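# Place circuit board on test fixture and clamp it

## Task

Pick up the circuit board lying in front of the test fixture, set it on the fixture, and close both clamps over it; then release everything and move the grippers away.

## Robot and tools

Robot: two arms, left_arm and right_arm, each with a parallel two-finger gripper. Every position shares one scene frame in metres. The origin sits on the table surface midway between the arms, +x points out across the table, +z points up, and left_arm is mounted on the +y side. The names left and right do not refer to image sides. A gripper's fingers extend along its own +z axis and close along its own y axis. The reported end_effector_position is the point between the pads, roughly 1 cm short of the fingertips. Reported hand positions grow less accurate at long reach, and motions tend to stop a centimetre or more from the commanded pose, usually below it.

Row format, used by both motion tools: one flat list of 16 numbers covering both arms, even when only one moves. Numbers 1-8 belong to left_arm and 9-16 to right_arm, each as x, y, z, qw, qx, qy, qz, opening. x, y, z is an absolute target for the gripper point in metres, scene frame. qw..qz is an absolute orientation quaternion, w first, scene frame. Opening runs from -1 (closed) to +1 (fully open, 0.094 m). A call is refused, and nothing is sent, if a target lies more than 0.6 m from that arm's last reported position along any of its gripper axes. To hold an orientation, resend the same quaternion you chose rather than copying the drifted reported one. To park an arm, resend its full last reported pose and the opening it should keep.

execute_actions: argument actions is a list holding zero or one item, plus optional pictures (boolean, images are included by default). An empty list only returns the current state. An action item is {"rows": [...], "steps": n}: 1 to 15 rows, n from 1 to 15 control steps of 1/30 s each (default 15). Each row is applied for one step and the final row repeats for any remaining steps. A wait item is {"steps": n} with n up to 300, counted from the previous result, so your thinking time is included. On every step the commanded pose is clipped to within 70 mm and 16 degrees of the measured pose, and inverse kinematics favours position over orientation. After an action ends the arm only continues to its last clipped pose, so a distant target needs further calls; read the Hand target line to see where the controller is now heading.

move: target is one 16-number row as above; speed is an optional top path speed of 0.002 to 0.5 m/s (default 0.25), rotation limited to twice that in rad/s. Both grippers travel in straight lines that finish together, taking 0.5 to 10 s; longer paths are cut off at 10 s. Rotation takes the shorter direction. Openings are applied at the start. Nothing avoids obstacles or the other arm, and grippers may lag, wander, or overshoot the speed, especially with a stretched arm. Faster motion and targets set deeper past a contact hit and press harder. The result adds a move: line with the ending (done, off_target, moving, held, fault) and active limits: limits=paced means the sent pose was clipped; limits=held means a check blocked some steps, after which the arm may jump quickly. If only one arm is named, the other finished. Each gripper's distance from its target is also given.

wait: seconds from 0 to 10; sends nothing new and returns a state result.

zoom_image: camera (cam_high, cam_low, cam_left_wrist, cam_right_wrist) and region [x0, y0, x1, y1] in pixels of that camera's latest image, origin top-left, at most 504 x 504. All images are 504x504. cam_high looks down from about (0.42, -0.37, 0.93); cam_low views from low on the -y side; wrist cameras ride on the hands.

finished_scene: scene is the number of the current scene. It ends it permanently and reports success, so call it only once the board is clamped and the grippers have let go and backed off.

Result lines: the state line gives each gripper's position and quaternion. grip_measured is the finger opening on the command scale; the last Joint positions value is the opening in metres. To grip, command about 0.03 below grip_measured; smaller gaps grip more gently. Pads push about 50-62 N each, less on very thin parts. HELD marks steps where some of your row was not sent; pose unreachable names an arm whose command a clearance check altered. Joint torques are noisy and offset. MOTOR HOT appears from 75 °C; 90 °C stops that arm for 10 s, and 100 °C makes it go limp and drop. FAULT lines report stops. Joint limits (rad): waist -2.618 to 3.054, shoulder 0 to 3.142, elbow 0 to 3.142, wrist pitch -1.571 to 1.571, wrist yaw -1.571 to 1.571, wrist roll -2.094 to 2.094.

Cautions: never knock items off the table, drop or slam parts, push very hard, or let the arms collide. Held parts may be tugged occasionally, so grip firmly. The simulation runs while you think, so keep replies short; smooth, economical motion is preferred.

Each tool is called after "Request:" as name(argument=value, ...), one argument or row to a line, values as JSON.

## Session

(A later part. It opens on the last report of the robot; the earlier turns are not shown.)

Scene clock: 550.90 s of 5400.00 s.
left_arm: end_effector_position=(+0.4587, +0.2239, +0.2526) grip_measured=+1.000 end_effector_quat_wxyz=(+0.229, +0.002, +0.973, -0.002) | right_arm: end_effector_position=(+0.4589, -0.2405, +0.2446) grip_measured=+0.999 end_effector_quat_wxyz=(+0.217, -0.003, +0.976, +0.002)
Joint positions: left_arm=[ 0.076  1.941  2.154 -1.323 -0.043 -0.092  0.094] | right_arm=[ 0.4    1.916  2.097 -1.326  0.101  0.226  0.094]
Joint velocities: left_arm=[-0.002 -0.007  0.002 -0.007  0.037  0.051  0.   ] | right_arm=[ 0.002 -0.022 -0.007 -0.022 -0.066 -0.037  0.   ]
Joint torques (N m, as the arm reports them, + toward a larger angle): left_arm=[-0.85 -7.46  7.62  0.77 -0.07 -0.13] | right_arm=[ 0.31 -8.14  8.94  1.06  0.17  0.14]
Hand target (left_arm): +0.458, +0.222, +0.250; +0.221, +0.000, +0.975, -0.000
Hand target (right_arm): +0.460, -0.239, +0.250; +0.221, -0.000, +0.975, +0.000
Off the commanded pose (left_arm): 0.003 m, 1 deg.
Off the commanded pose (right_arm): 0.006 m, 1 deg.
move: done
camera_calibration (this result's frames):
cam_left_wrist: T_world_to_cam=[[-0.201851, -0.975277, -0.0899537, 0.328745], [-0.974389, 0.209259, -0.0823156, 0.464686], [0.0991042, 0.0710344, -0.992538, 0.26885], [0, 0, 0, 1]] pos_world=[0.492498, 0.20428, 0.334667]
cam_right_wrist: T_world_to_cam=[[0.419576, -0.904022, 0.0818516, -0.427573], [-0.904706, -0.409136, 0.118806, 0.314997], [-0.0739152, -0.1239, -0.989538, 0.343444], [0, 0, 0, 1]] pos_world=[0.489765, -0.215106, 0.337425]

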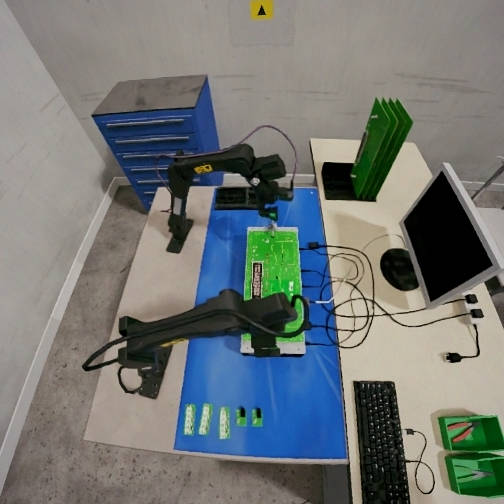

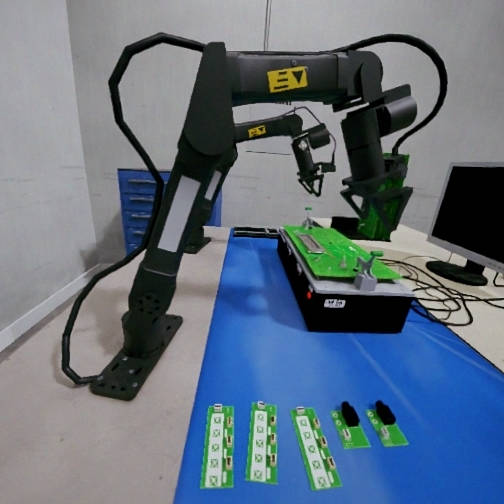

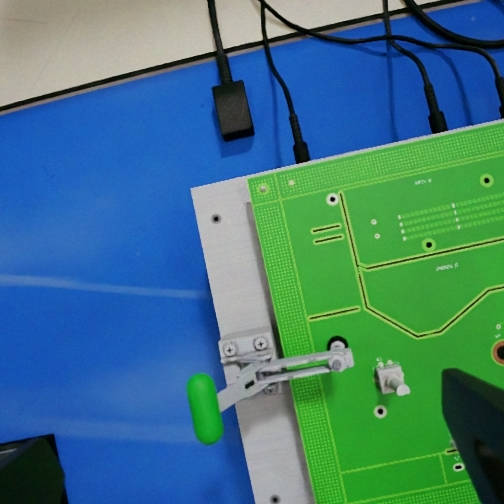

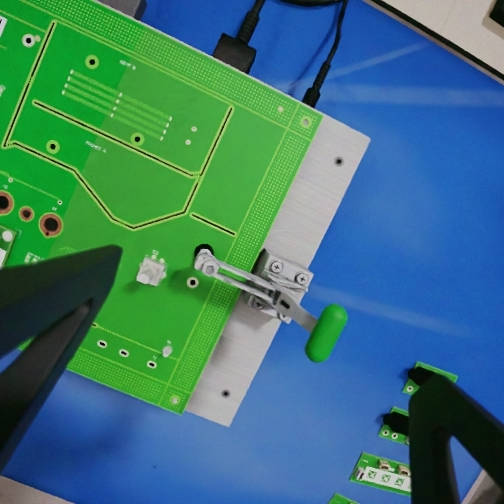

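Request:
move(
  target=[0.458,0.213,0.195,0.22,0,0.975,0,1,0.46,-0.234,0.198,0.22,0,0.975,0,1],
  speed=0.05,
)

Scene clock: 558.73 s of 5400.00 s.
left_arm: end_effector_position=(+0.4614, +0.2143, +0.1867) grip_measured=+1.000 end_effector_quat_wxyz=(+0.211, +0.002, +0.978, -0.001) | right_arm: end_effector_position=(+0.4640, -0.2351, +0.1916) grip_measured=+0.999 end_effector_quat_wxyz=(+0.211, -0.001, +0.977, +0.002)
Joint positions: left_arm=[ 0.053  1.905  1.845 -1.089 -0.05  -0.115  0.094] | right_arm=[ 0.41   1.882  1.836 -1.11   0.104  0.24   0.094]
Joint velocities: left_arm=[-0.012 -0.002  0.017 -0.037  0.037  0.066  0.   ] | right_arm=[ 0.017 -0.007 -0.017 -0.022 -0.007  0.037 -0.001]
Joint torques (N m, as the arm reports them, + toward a larger angle): left_arm=[ -0.68 -10.83   5.83   0.83  -0.13  -0.1 ] | right_arm=[  0.51 -11.57   5.34   1.18   0.18   0.09]
Hand target (left_arm): +0.458, +0.213, +0.195; +0.220, +0.000, +0.976, -0.000
Hand target (right_arm): +0.459, -0.234, +0.198; +0.220, -0.000, +0.976, +0.000
Off the commanded pose (left_arm): 0.009 m, 1 deg.
Off the commanded pose (right_arm): 0.008 m, 1 deg.
After step 90, 3.17 s passed at rest.
move: done
camera_calibration (this result's frames):
cam_left_wrist: T_world_to_cam=[[-0.204591, -0.975341, -0.0827817, 0.313899], [-0.976929, 0.20875, -0.0450783, 0.458145], [0.0612474, 0.0716492, -0.995548, 0.221747], [0, 0, 0, 1]] pos_world=[0.498215, 0.194633, 0.267397]
cam_right_wrist: T_world_to_cam=[[0.417024, -0.905606, 0.0772616, -0.418847], [-0.904873, -0.405687, 0.12893, 0.327064], [-0.0854156, -0.123679, -0.988639, 0.297297], [0, 0, 0, 1]] pos_world=[0.496015, -0.209856, 0.284112]

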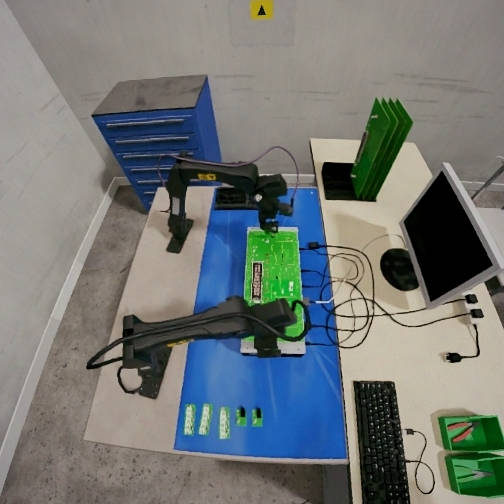

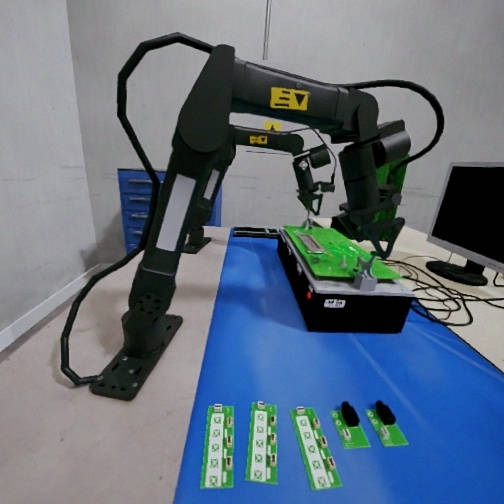

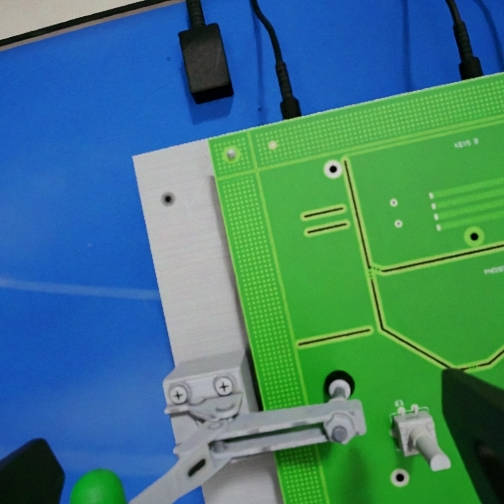

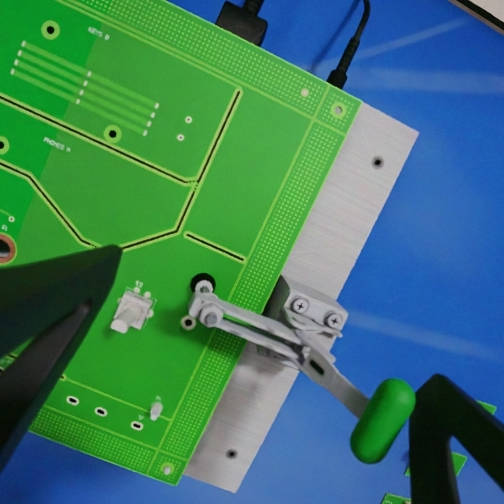

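Request:
move(
  target=[0.456,0.211,0.163,0.22,0,0.975,0,1,0.458,-0.234,0.165,0.22,0,0.975,0,1],
  speed=0.03,
)

Scene clock: 565.47 s of 5400.00 s.
left_arm: end_effector_position=(+0.4594, +0.2121, +0.1573) grip_measured=+1.000 end_effector_quat_wxyz=(+0.213, +0.002, +0.977, -0.002) | right_arm: end_effector_position=(+0.4620, -0.2356, +0.1602) grip_measured=+0.999 end_effector_quat_wxyz=(+0.213, -0.000, +0.977, +0.002)
Joint positions: left_arm=[ 0.047  1.878  1.689 -0.955 -0.053 -0.121  0.094] | right_arm=[ 0.41   1.855  1.673 -0.972  0.104  0.242  0.094]
Joint velocities: left_arm=[-0.007 -0.002  0.007  0.022 -0.007  0.066  0.   ] | right_arm=[ 0.012 -0.002 -0.007  0.007  0.095 -0.037 -0.   ]
Joint torques (N m, as the arm reports them, + toward a larger angle): left_arm=[ -0.76 -10.36   5.61   0.89  -0.08  -0.17] | right_arm=[  0.58 -11.07   5.53   1.27   0.19   0.09]
Hand target (left_arm): +0.456, +0.211, +0.163; +0.220, -0.000, +0.976, -0.000
Hand target (right_arm): +0.458, -0.234, +0.165; +0.220, +0.000, +0.976, +0.000
Off the commanded pose (left_arm): 0.007 m, 1 deg.
Off the commanded pose (right_arm): 0.006 m, 1 deg.
After step 90, 2.37 s passed at rest.
move: done
camera_calibration (this result's frames):
cam_left_wrist: T_world_to_cam=[[-0.203466, -0.975531, -0.0833113, 0.308554], [-0.9768, 0.208062, -0.0507191, 0.456309], [0.0668119, 0.0710589, -0.995232, 0.190279], [0, 0, 0, 1]] pos_world=[0.49579, 0.192542, 0.238221]
cam_right_wrist: T_world_to_cam=[[0.415567, -0.906286, 0.0771276, -0.415541], [-0.905763, -0.404599, 0.126064, 0.330236], [-0.083044, -0.122247, -0.989019, 0.265251], [0, 0, 0, 1]] pos_world=[0.493829, -0.210559, 0.252757]

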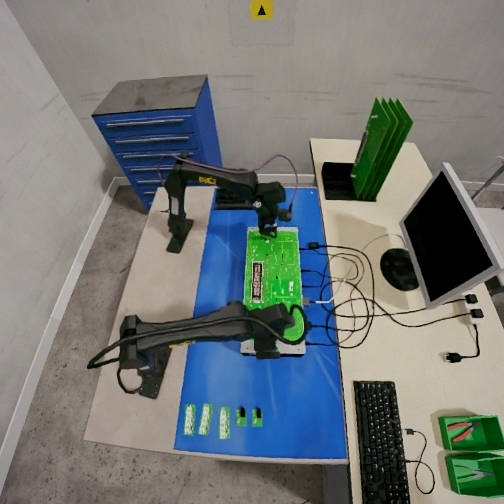

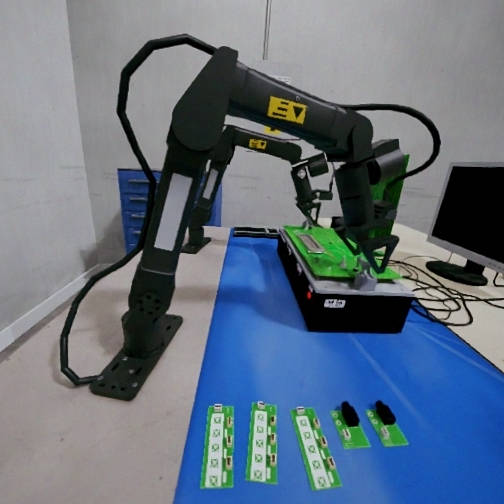

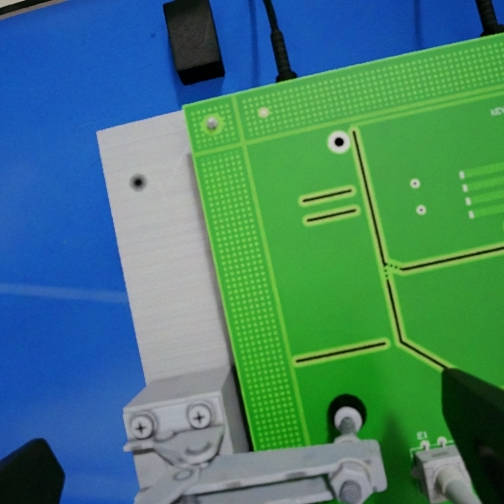

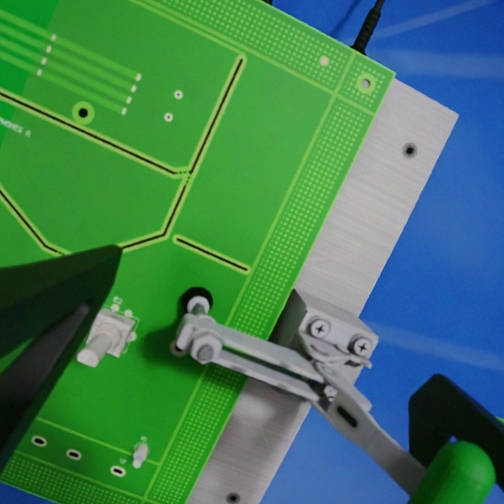

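Request:
move(
  target=[0.456,0.212,0.155,0.22,0,0.975,0,0.8,0.458,-0.235,0.157,0.22,0,0.975,0,0.8],
  speed=0.02,
)

Request:
move(
  target=[0.456,0.212,0.155,0.22,0,0.975,0,0.2,0.458,-0.235,0.157,0.22,0,0.975,0,0.2],
)

Scene clock: 571.03 s of 5400.00 s.
left_arm: end_effector_position=(+0.4587, +0.2123, +0.1483) grip_measured=+0.802 end_effector_quat_wxyz=(+0.211, +0.002, +0.977, -0.001) | right_arm: end_effector_position=(+0.4614, -0.2359, +0.1510) grip_measured=+0.802 end_effector_quat_wxyz=(+0.211, -0.000, +0.978, +0.002)
Joint positions: left_arm=[ 0.047  1.878  1.656 -0.925 -0.053 -0.121  0.085] | right_arm=[ 0.41   1.855  1.638 -0.942  0.105  0.242  0.085]
Joint velocities: left_arm=[-0.017 -0.007 -0.007  0.022  0.081 -0.022  0.001] | right_arm=[ 0.007 -0.002  0.017 -0.007 -0.037  0.037 -0.001]
Joint torques (N m, as the arm reports them, + toward a larger angle): left_arm=[ -0.51 -10.8    5.82   0.82  -0.08  -0.08] | right_arm=[  0.43 -11.47   5.47   1.27   0.18   0.07]
Hand target (left_arm): +0.456, +0.212, +0.155; +0.220, -0.000, +0.976, +0.000
Hand target (right_arm): +0.458, -0.235, +0.157; +0.220, +0.000, +0.975, +0.000
Off the commanded pose (left_arm): 0.007 m, 1 deg.
Off the commanded pose (right_arm): 0.007 m, 1 deg.
After step 90, 1.83 s passed at rest.
move: done
camera_calibration (this result's frames):
cam_left_wrist: T_world_to_cam=[[-0.203655, -0.975487, -0.0833642, 0.307913], [-0.977032, 0.207953, -0.0465136, 0.454702], [0.0627092, 0.0719768, -0.995433, 0.183086], [0, 0, 0, 1]] pos_world=[0.495486, 0.19263, 0.229069]
cam_right_wrist: T_world_to_cam=[[0.415733, -0.90624, 0.0767805, -0.414815], [-0.905318, -0.404277, 0.130229, 0.330033], [-0.0869778, -0.123651, -0.988507, 0.257525], [0, 0, 0, 1]] pos_world=[0.493637, -0.210654, 0.243435]

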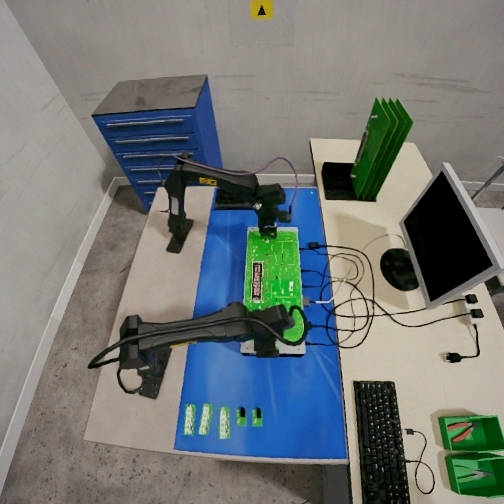

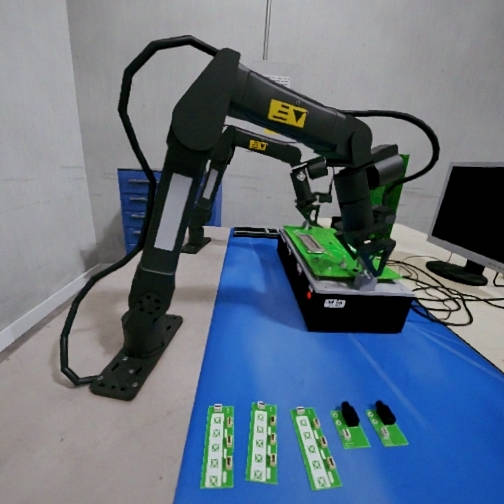

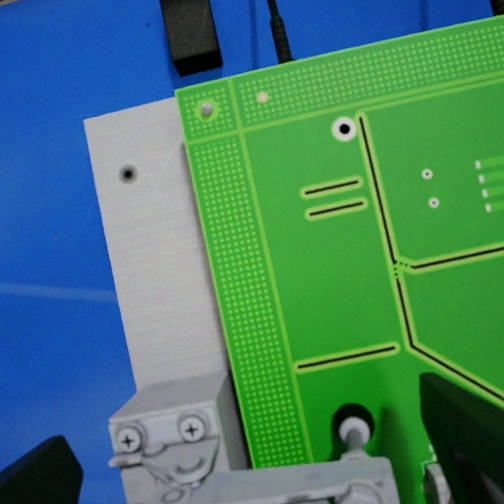

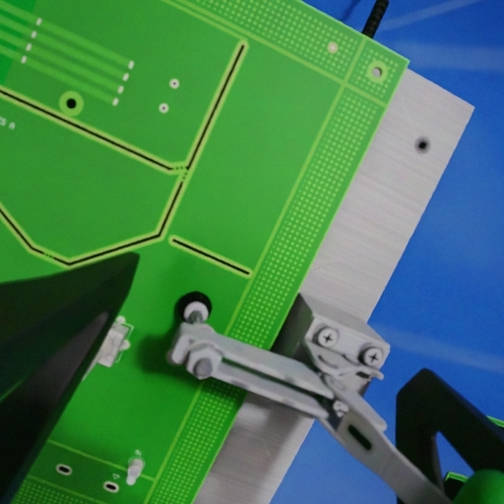

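Scene clock: 571.73 s of 5400.00 s.
left_arm: end_effector_position=(+0.4595, +0.2132, +0.1499) grip_measured=+0.310 end_effector_quat_wxyz=(+0.215, -0.002, +0.977, +0.002) | right_arm: end_effector_position=(+0.4630, -0.2381, +0.1543) grip_measured=+0.206 end_effector_quat_wxyz=(+0.217, +0.005, +0.976, +0.001)
Joint positions: left_arm=[ 0.046  1.875  1.656 -0.922 -0.062 -0.127  0.062] | right_arm=[ 0.407  1.849  1.638 -0.936  0.11   0.248  0.057]
Joint velocities: left_arm=[-0.022 -0.007  0.007 -0.007  0.007 -0.037 -0.001] | right_arm=[-0.002 -0.002 -0.002  0.022 -0.022  0.037 -0.   ]
Joint torques (N m, as the arm reports them, + toward a larger angle): left_arm=[ -0.47 -10.26   6.21   0.84  -0.01  -0.03] | right_arm=[  0.63 -10.7    5.68   1.25   0.12   0.01]
Hand target (left_arm): +0.456, +0.212, +0.155; +0.220, +0.000, +0.975, -0.000
Hand target (right_arm): +0.458, -0.235, +0.157; +0.220, +0.000, +0.975, +0.000
Off the commanded pose (left_arm): 0.006 m, 1 deg.
Off the commanded pose (right_arm): 0.006 m, 1 deg.
move: done
camera_calibration (this result's frames):
cam_left_wrist: T_world_to_cam=[[-0.194863, -0.976778, -0.0890676, 0.306217], [-0.978387, 0.19998, -0.052599, 0.458604], [0.0691893, 0.076893, -0.994636, 0.180408], [0, 0, 0, 1]] pos_world=[0.49588, 0.193522, 0.230836]
cam_right_wrist: T_world_to_cam=[[0.404169, -0.911065, 0.0812963, -0.414205], [-0.91151, -0.393773, 0.118713, 0.337238], [-0.0761426, -0.122082, -0.989595, 0.256104], [0, 0, 0, 1]] pos_world=[0.494305, -0.213307, 0.247078]

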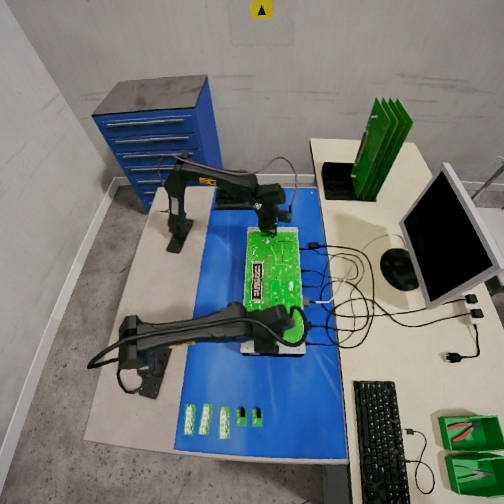

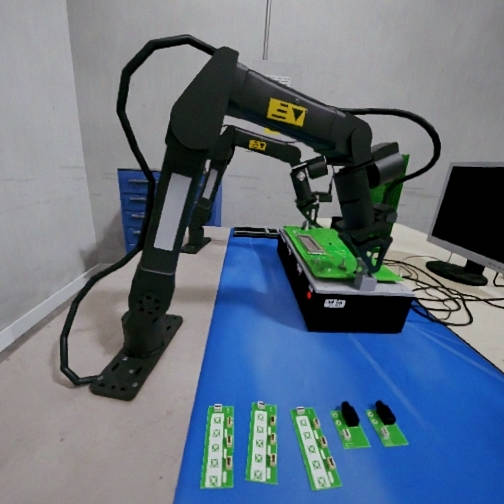

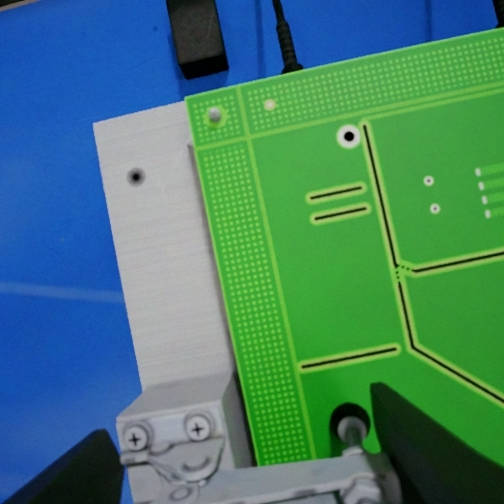

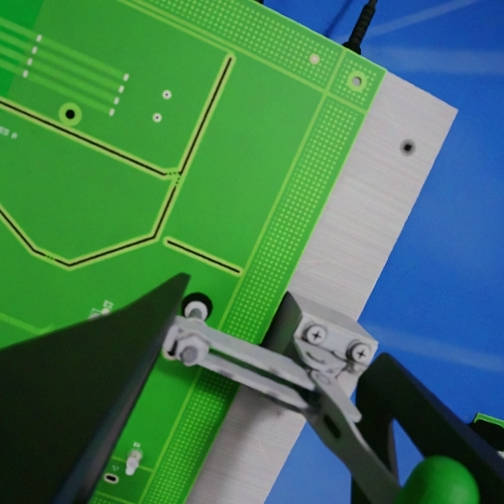

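Squeeze while shifting the hand inward so inner finger stays at the spindle.

Request:
move(
  target=[0.456,0.202,0.156,0.22,0,0.975,0,-0.15,0.458,-0.227,0.159,0.22,0,0.975,0,-0.15],
  speed=0.01,
)

Request:
move(
  target=[0.456,0.196,0.157,0.22,0,0.975,0,-0.4,0.458,-0.221,0.16,0.22,0,0.975,0,-0.4],
  speed=0.01,
)

Scene clock: 577.43 s of 5400.00 s.
left_arm: end_effector_position=(+0.4611, +0.2067, +0.1547) grip_measured=+0.043 end_effector_quat_wxyz=(+0.227, +0.015, +0.974, +0.020) | right_arm: end_effector_position=(+0.4632, -0.2341, +0.1555) grip_measured=-0.003 end_effector_quat_wxyz=(+0.223, +0.001, +0.975, -0.012)
Joint positions: left_arm=[ 0.015  1.868  1.656 -0.91  -0.106 -0.113  0.049] | right_arm=[ 0.429  1.849  1.638 -0.931  0.145  0.254  0.047]
Joint velocities: left_arm=[-0.007  0.007 -0.002 -0.007 -0.037 -0.007  0.001] | right_arm=[-0.012 -0.007 -0.007  0.007 -0.007 -0.081 -0.   ]
Joint torques (N m, as the arm reports them, + toward a larger angle): left_arm=[ 0.25 -9.3   6.97  0.75  0.35 -0.35] | right_arm=[ 0.55 -9.88  7.45  1.09 -0.11  0.13]
Hand target (left_arm): +0.456, +0.202, +0.156; +0.220, +0.000, +0.975, +0.001
Hand target (right_arm): +0.458, -0.227, +0.159; +0.220, +0.000, +0.975, -0.000
Off the commanded pose (left_arm): 0.007 m, 3 deg.
Off the commanded pose (right_arm): 0.009 m, 1 deg.
After step 90, 1.00 s passed at rest.
move: off_target (left_arm)
camera_calibration (this result's frames):
cam_left_wrist: T_world_to_cam=[[-0.217, -0.966649, -0.136015, 0.31595], [-0.971501, 0.227469, -0.0666571, 0.455026], [0.0953731, 0.117674, -0.988462, 0.164111], [0, 0, 0, 1]] pos_world=[0.494968, 0.182597, 0.235522]
cam_right_wrist: T_world_to_cam=[[0.405416, -0.907417, 0.1106, -0.41501], [-0.911981, -0.393195, 0.116999, 0.33948], [-0.06268, -0.148298, -0.986954, 0.245028], [0, 0, 0, 1]] pos_world=[0.493209, -0.206768, 0.248013]

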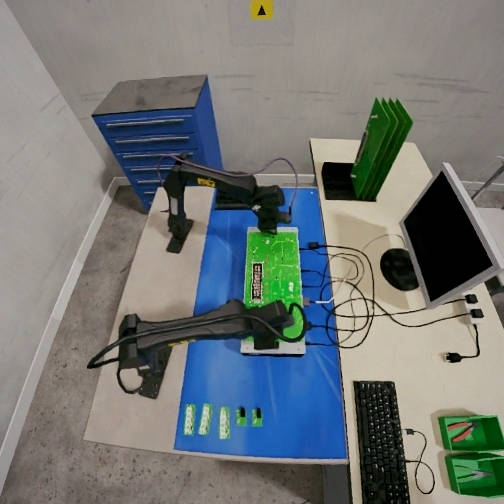

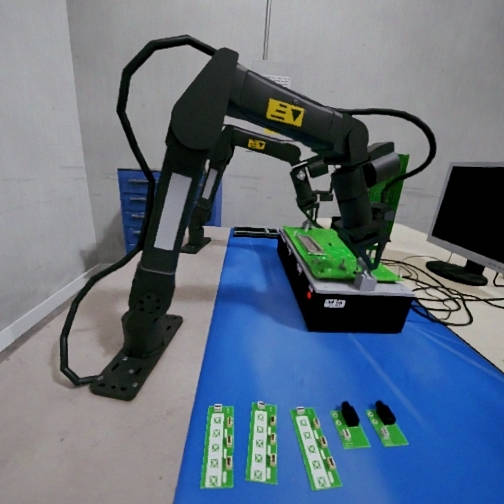

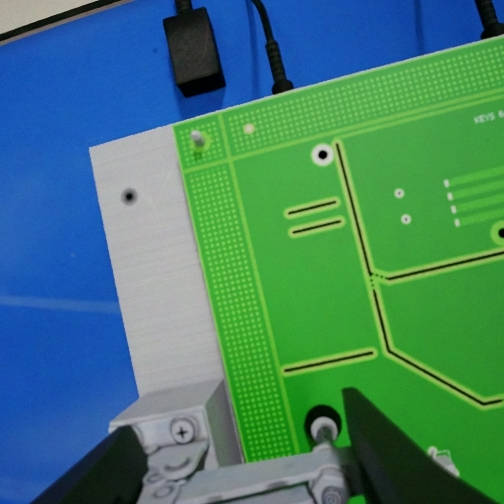

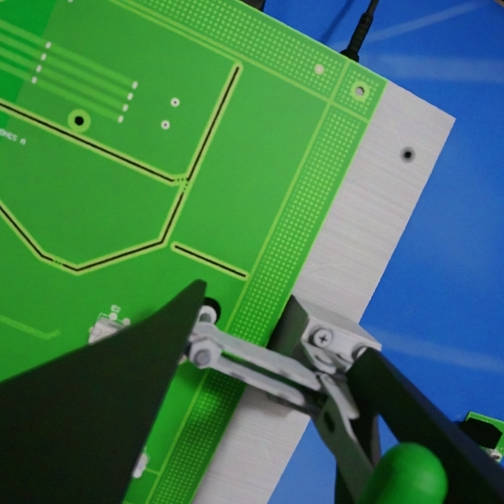

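Scene clock: 580.27 s of 5400.00 s.
left_arm: end_effector_position=(+0.4615, +0.2058, +0.1551) grip_measured=+0.031 end_effector_quat_wxyz=(+0.228, +0.022, +0.973, +0.025) | right_arm: end_effector_position=(+0.4630, -0.2336, +0.1559) grip_measured=-0.008 end_effector_quat_wxyz=(+0.225, +0.001, +0.974, -0.018)
Joint positions: left_arm=[ 0.01   1.868  1.656 -0.908 -0.115 -0.101  0.048] | right_arm=[ 0.436  1.849  1.638 -0.931  0.16   0.257  0.047]
Joint velocities: left_arm=[-0.007  0.002 -0.002 -0.022 -0.037 -0.022 -0.001] | right_arm=[-0.002 -0.017  0.007  0.007  0.022  0.022 -0.   ]
Joint torques (N m, as the arm reports them, + toward a larger angle): left_arm=[-0.96 -8.97  7.69  0.72  0.38 -0.64] | right_arm=[ 1.07 -9.33  8.22  1.   -0.22  0.23]
Hand target (left_arm): +0.456, +0.196, +0.157; +0.221, +0.001, +0.975, +0.000
Hand target (right_arm): +0.458, -0.221, +0.160; +0.220, -0.000, +0.975, -0.000
Off the commanded pose (left_arm): 0.011 m, 4 deg.
Off the commanded pose (right_arm): 0.014 m, 2 deg.
move: off_target (left_arm, right_arm)
camera_calibration (this result's frames):
cam_left_wrist: T_world_to_cam=[[-0.228045, -0.962247, -0.14858, 0.321401], [-0.96851, 0.239845, -0.0668032, 0.451734], [0.0999172, 0.128667, -0.986641, 0.159921], [0, 0, 0, 1]] pos_world=[0.494824, 0.180345, 0.235715]
cam_right_wrist: T_world_to_cam=[[0.403126, -0.906782, 0.123432, -0.415369], [-0.913245, -0.389928, 0.118069, 0.340687], [-0.0589333, -0.16032, -0.985304, 0.240669], [0, 0, 0, 1]] pos_world=[0.49276, -0.205222, 0.248178]

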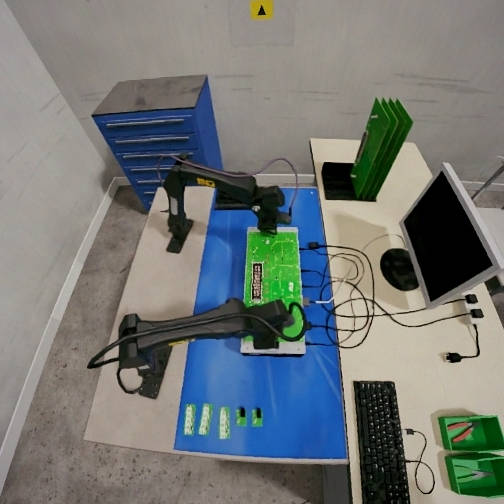

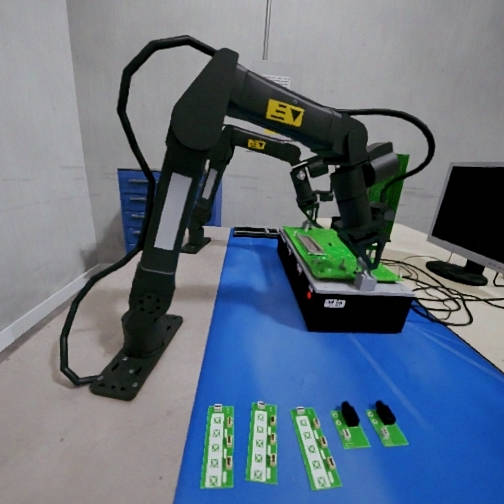

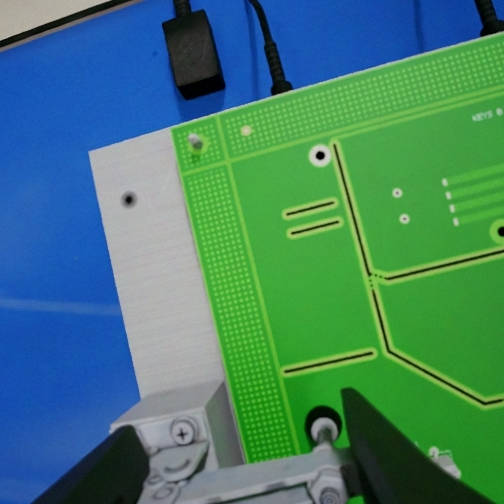

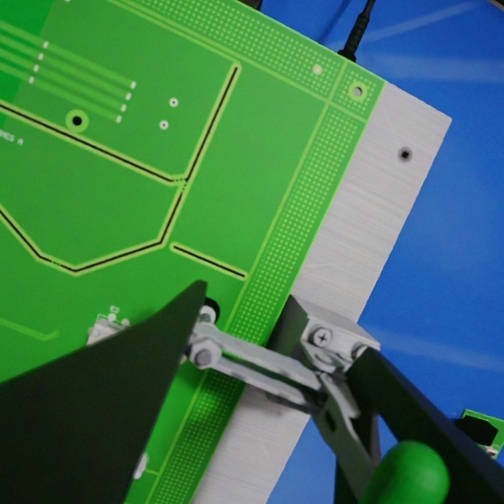

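Release, rise, look.

Request:
move(
  target=[0.458,0.21,0.157,0.22,0,0.975,0,0.45,0.46,-0.236,0.16,0.22,0,0.975,0,0.45],
  speed=0.05,
)

Request:
move(
  target=[0.458,0.212,0.24,0.22,0,0.975,0,0.45,0.46,-0.238,0.245,0.22,0,0.975,0,0.45],
  speed=0.1,
)

Request:
move(
  target=[0.46,0.262,0.24,0.22,0,0.975,0,-0.5,0.462,-0.29,0.245,0.22,0,0.975,0,-0.5],
  speed=0.1,
)

Scene clock: 587.67 s of 5400.00 s.
left_arm: end_effector_position=(+0.4617, +0.2082, +0.1544) grip_measured=+0.448 end_effector_quat_wxyz=(+0.225, +0.007, +0.974, +0.005) | right_arm: end_effector_position=(+0.4627, -0.2334, +0.1549) grip_measured=+0.448 end_effector_quat_wxyz=(+0.220, +0.001, +0.975, -0.004)
Joint positions: left_arm=[ 0.031  1.868  1.656 -0.909 -0.072 -0.121  0.068] | right_arm=[ 0.423  1.849  1.638 -0.933  0.127  0.252  0.068]
Joint velocities: left_arm=[ 0.017 -0.007 -0.007  0.066  0.051 -0.022 -0.   ] | right_arm=[-0.012  0.022 -0.002 -0.095 -0.022  0.007 -0.   ]
Joint torques (N m, as the arm reports them, + toward a larger angle): left_arm=[ 0.7  -9.12  7.2   0.79  0.09 -0.11] | right_arm=[ -0.57 -10.23   7.2    1.07  -0.01  -0.04]
Hand target (left_arm): +0.458, +0.210, +0.157; +0.221, -0.000, +0.975, +0.000
Hand target (right_arm): +0.460, -0.236, +0.160; +0.220, +0.000, +0.976, -0.000
Off the commanded pose (left_arm): 0.005 m, 1 deg.
Off the commanded pose (right_arm): 0.006 m, 1 deg.
After step 90, 3.47 s passed at rest.
move: done
camera_calibration (this result's frames):
cam_left_wrist: T_world_to_cam=[[-0.208228, -0.97276, -0.101879, 0.309431], [-0.973818, 0.215906, -0.0711503, 0.459357], [0.0912086, 0.0843964, -0.992249, 0.172993], [0, 0, 0, 1]] pos_world=[0.495984, 0.187224, 0.23586]
cam_right_wrist: T_world_to_cam=[[0.409496, -0.907346, 0.0950557, -0.413605], [-0.909768, -0.398357, 0.116762, 0.337167], [-0.0680775, -0.134292, -0.988601, 0.250576], [0, 0, 0, 1]] pos_world=[0.493172, -0.20732, 0.247667]

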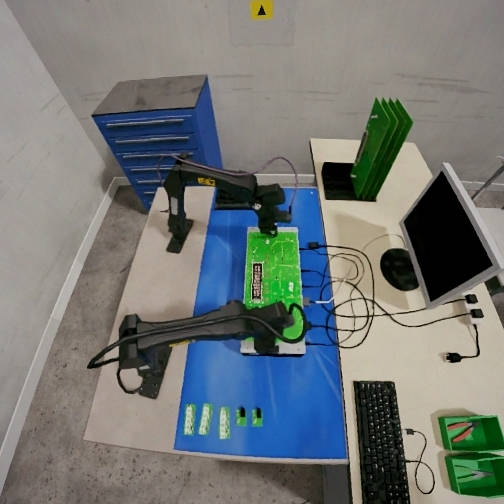

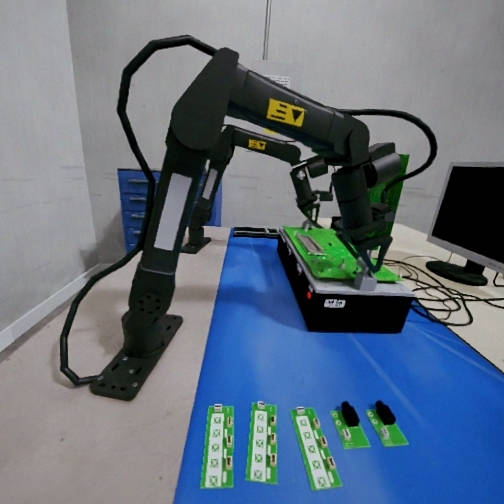

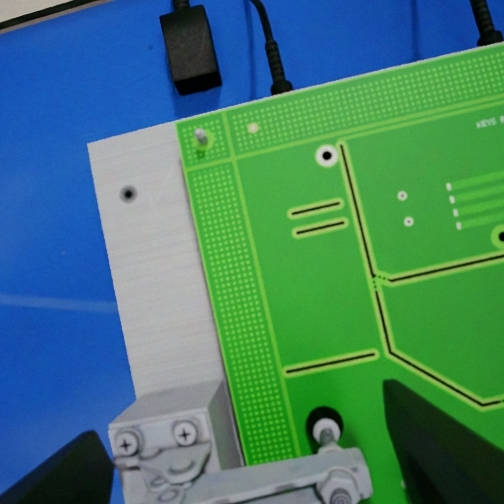

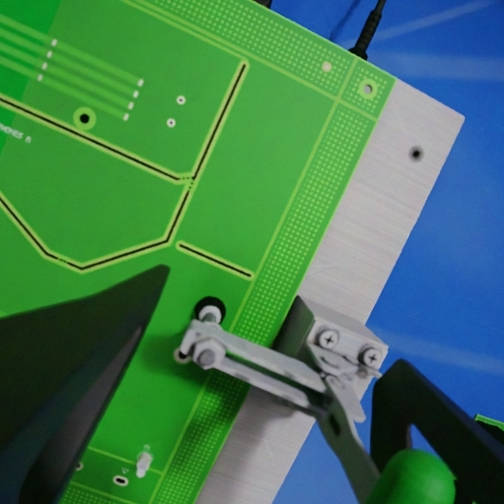

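Scene clock: 589.23 s of 5400.00 s.
left_arm: end_effector_position=(+0.4583, +0.2100, +0.2441) grip_measured=+0.448 end_effector_quat_wxyz=(+0.230, +0.005, +0.973, +0.002) | right_arm: end_effector_position=(+0.4583, -0.2361, +0.2400) grip_measured=+0.448 end_effector_quat_wxyz=(+0.218, -0.000, +0.976, -0.004)
Joint positions: left_arm=[ 0.036  1.926  2.095 -1.279 -0.067 -0.121  0.068] | right_arm=[ 0.419  1.912  2.071 -1.307  0.122  0.246  0.068]
Joint velocities: left_arm=[ 0.002  0.002 -0.007  0.037  0.051 -0.066  0.   ] | right_arm=[ 0.002  0.002  0.007 -0.037 -0.007 -0.066  0.   ]
Joint torques (N m, as the arm reports them, + toward a larger angle): left_arm=[ 0.52 -7.43  8.    0.72  0.03 -0.11] | right_arm=[-0.68 -8.25  9.23  1.05 -0.03 -0.05]
Hand target (left_arm): +0.459, +0.212, +0.240; +0.221, +0.000, +0.975, -0.000
Hand target (right_arm): +0.461, -0.238, +0.245; +0.221, +0.000, +0.975, -0.000
Off the commanded pose (left_arm): 0.005 m, 1 deg.
Off the commanded pose (right_arm): 0.006 m, 1 deg.
move: done
camera_calibration (this result's frames):
cam_left_wrist: T_world_to_cam=[[-0.204588, -0.973948, -0.0978253, 0.317237], [-0.97353, 0.212861, -0.0832394, 0.465541], [0.101894, 0.0782061, -0.991716, 0.258417], [0, 0, 0, 1]] pos_world=[0.49179, 0.189668, 0.326061]
cam_right_wrist: T_world_to_cam=[[0.41174, -0.906557, 0.0928654, -0.422725], [-0.908382, -0.400135, 0.121384, 0.320033], [-0.0728827, -0.134336, -0.988252, 0.336162], [0, 0, 0, 1]] pos_world=[0.489266, -0.21001, 0.332623]

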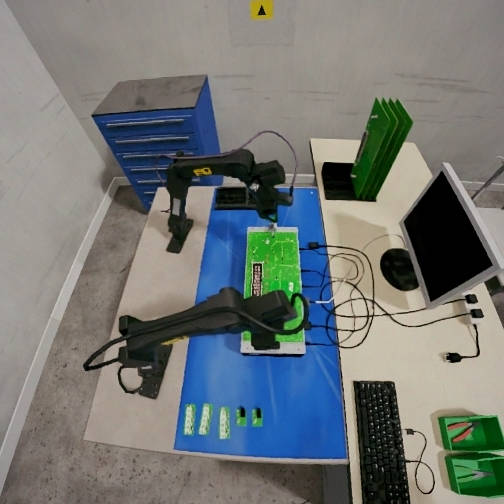

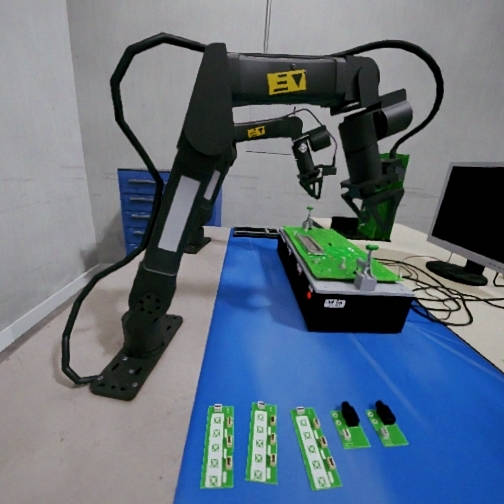

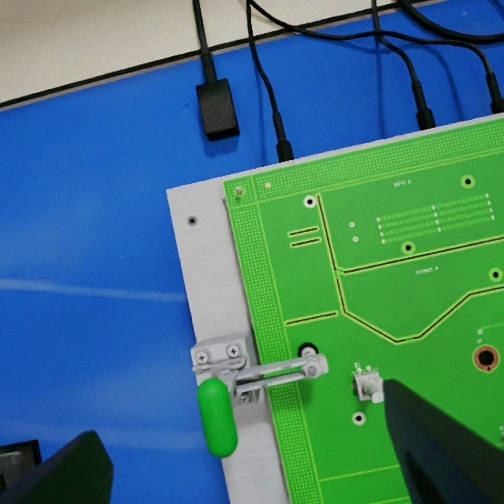

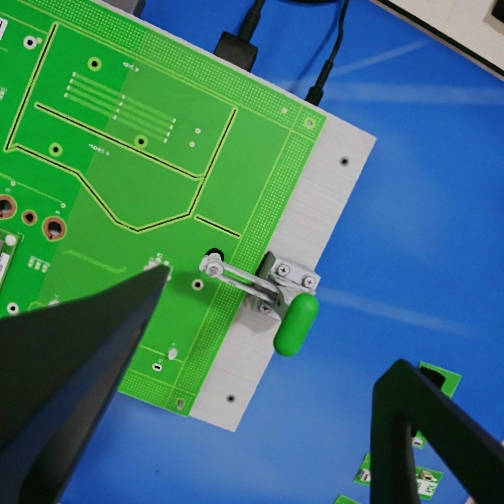

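Scene clock: 590.23 s of 5400.00 s.
left_arm: end_effector_position=(+0.4614, +0.2633, +0.2437) grip_measured=-0.498 end_effector_quat_wxyz=(+0.228, -0.005, +0.974, +0.003) | right_arm: end_effector_position=(+0.4682, -0.2904, +0.2395) grip_measured=-0.498 end_effector_quat_wxyz=(+0.214, +0.005, +0.977, -0.005)
Joint positions: left_arm=[ 0.176  1.926  2.095 -1.279 -0.012 -0.014  0.024] | right_arm=[ 0.271  1.912  2.071 -1.303  0.064  0.12   0.024]
Joint velocities: left_arm=[-0.002 -0.002 -0.007 -0.037 -0.037 -0.037  0.001] | right_arm=[-0.037 -0.002  0.002 -0.007 -0.007  0.051  0.   ]
Joint torques (N m, as the arm reports them, + toward a larger angle): left_arm=[ 0.18 -8.4   6.15  0.79  0.09  0.01] | right_arm=[ -0.32 -11.87   4.28   1.25  -0.05  -0.1 ]
Hand target (left_arm): +0.459, +0.262, +0.240; +0.220, -0.000, +0.976, +0.000
Hand target (right_arm): +0.461, -0.290, +0.245; +0.218, +0.000, +0.976, +0.000
Off the commanded pose (left_arm): 0.004 m, 1 deg.
Off the commanded pose (right_arm): 0.008 m, 1 deg.
move: done
camera_calibration (this result's frames):
cam_left_wrist: T_world_to_cam=[[-0.186075, -0.977837, -0.0959746, 0.361828], [-0.977823, 0.193853, -0.0792683, 0.463229], [0.0961164, 0.0790963, -0.992222, 0.256141], [0, 0, 0, 1]] pos_world=[0.495664, 0.24375, 0.325595]
cam_right_wrist: T_world_to_cam=[[0.403911, -0.910376, 0.0898395, -0.472631], [-0.911107, -0.391522, 0.128821, 0.309328], [-0.0821014, -0.133886, -0.98759, 0.333393], [0, 0, 0, 1]] pos_world=[0.500104, -0.264527, 0.331868]

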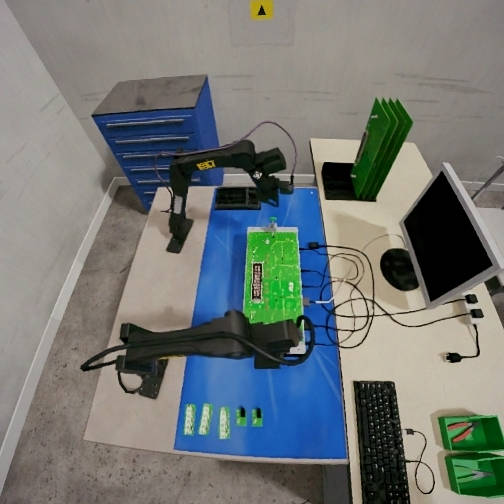

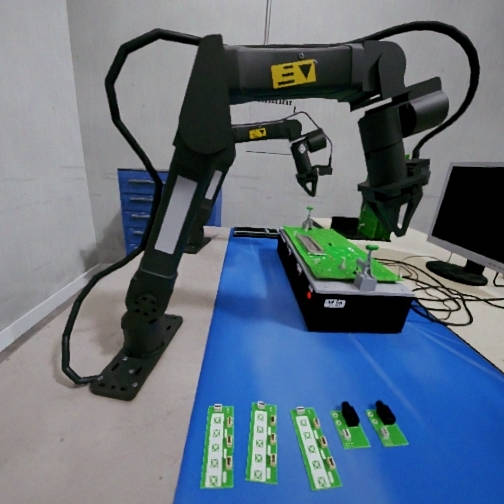

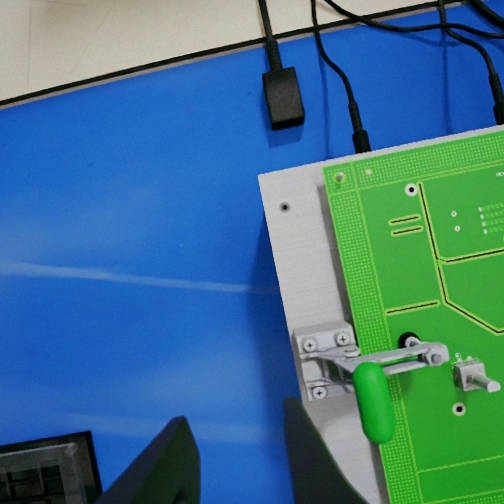

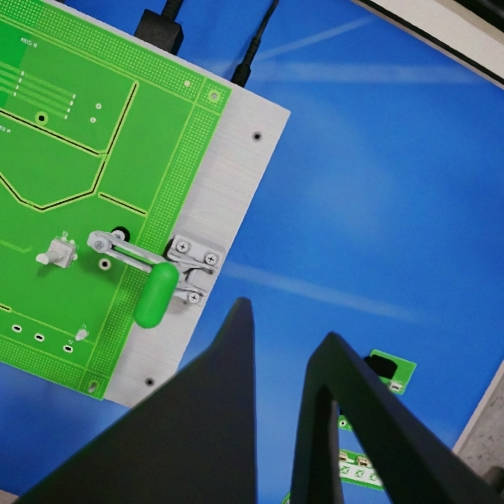

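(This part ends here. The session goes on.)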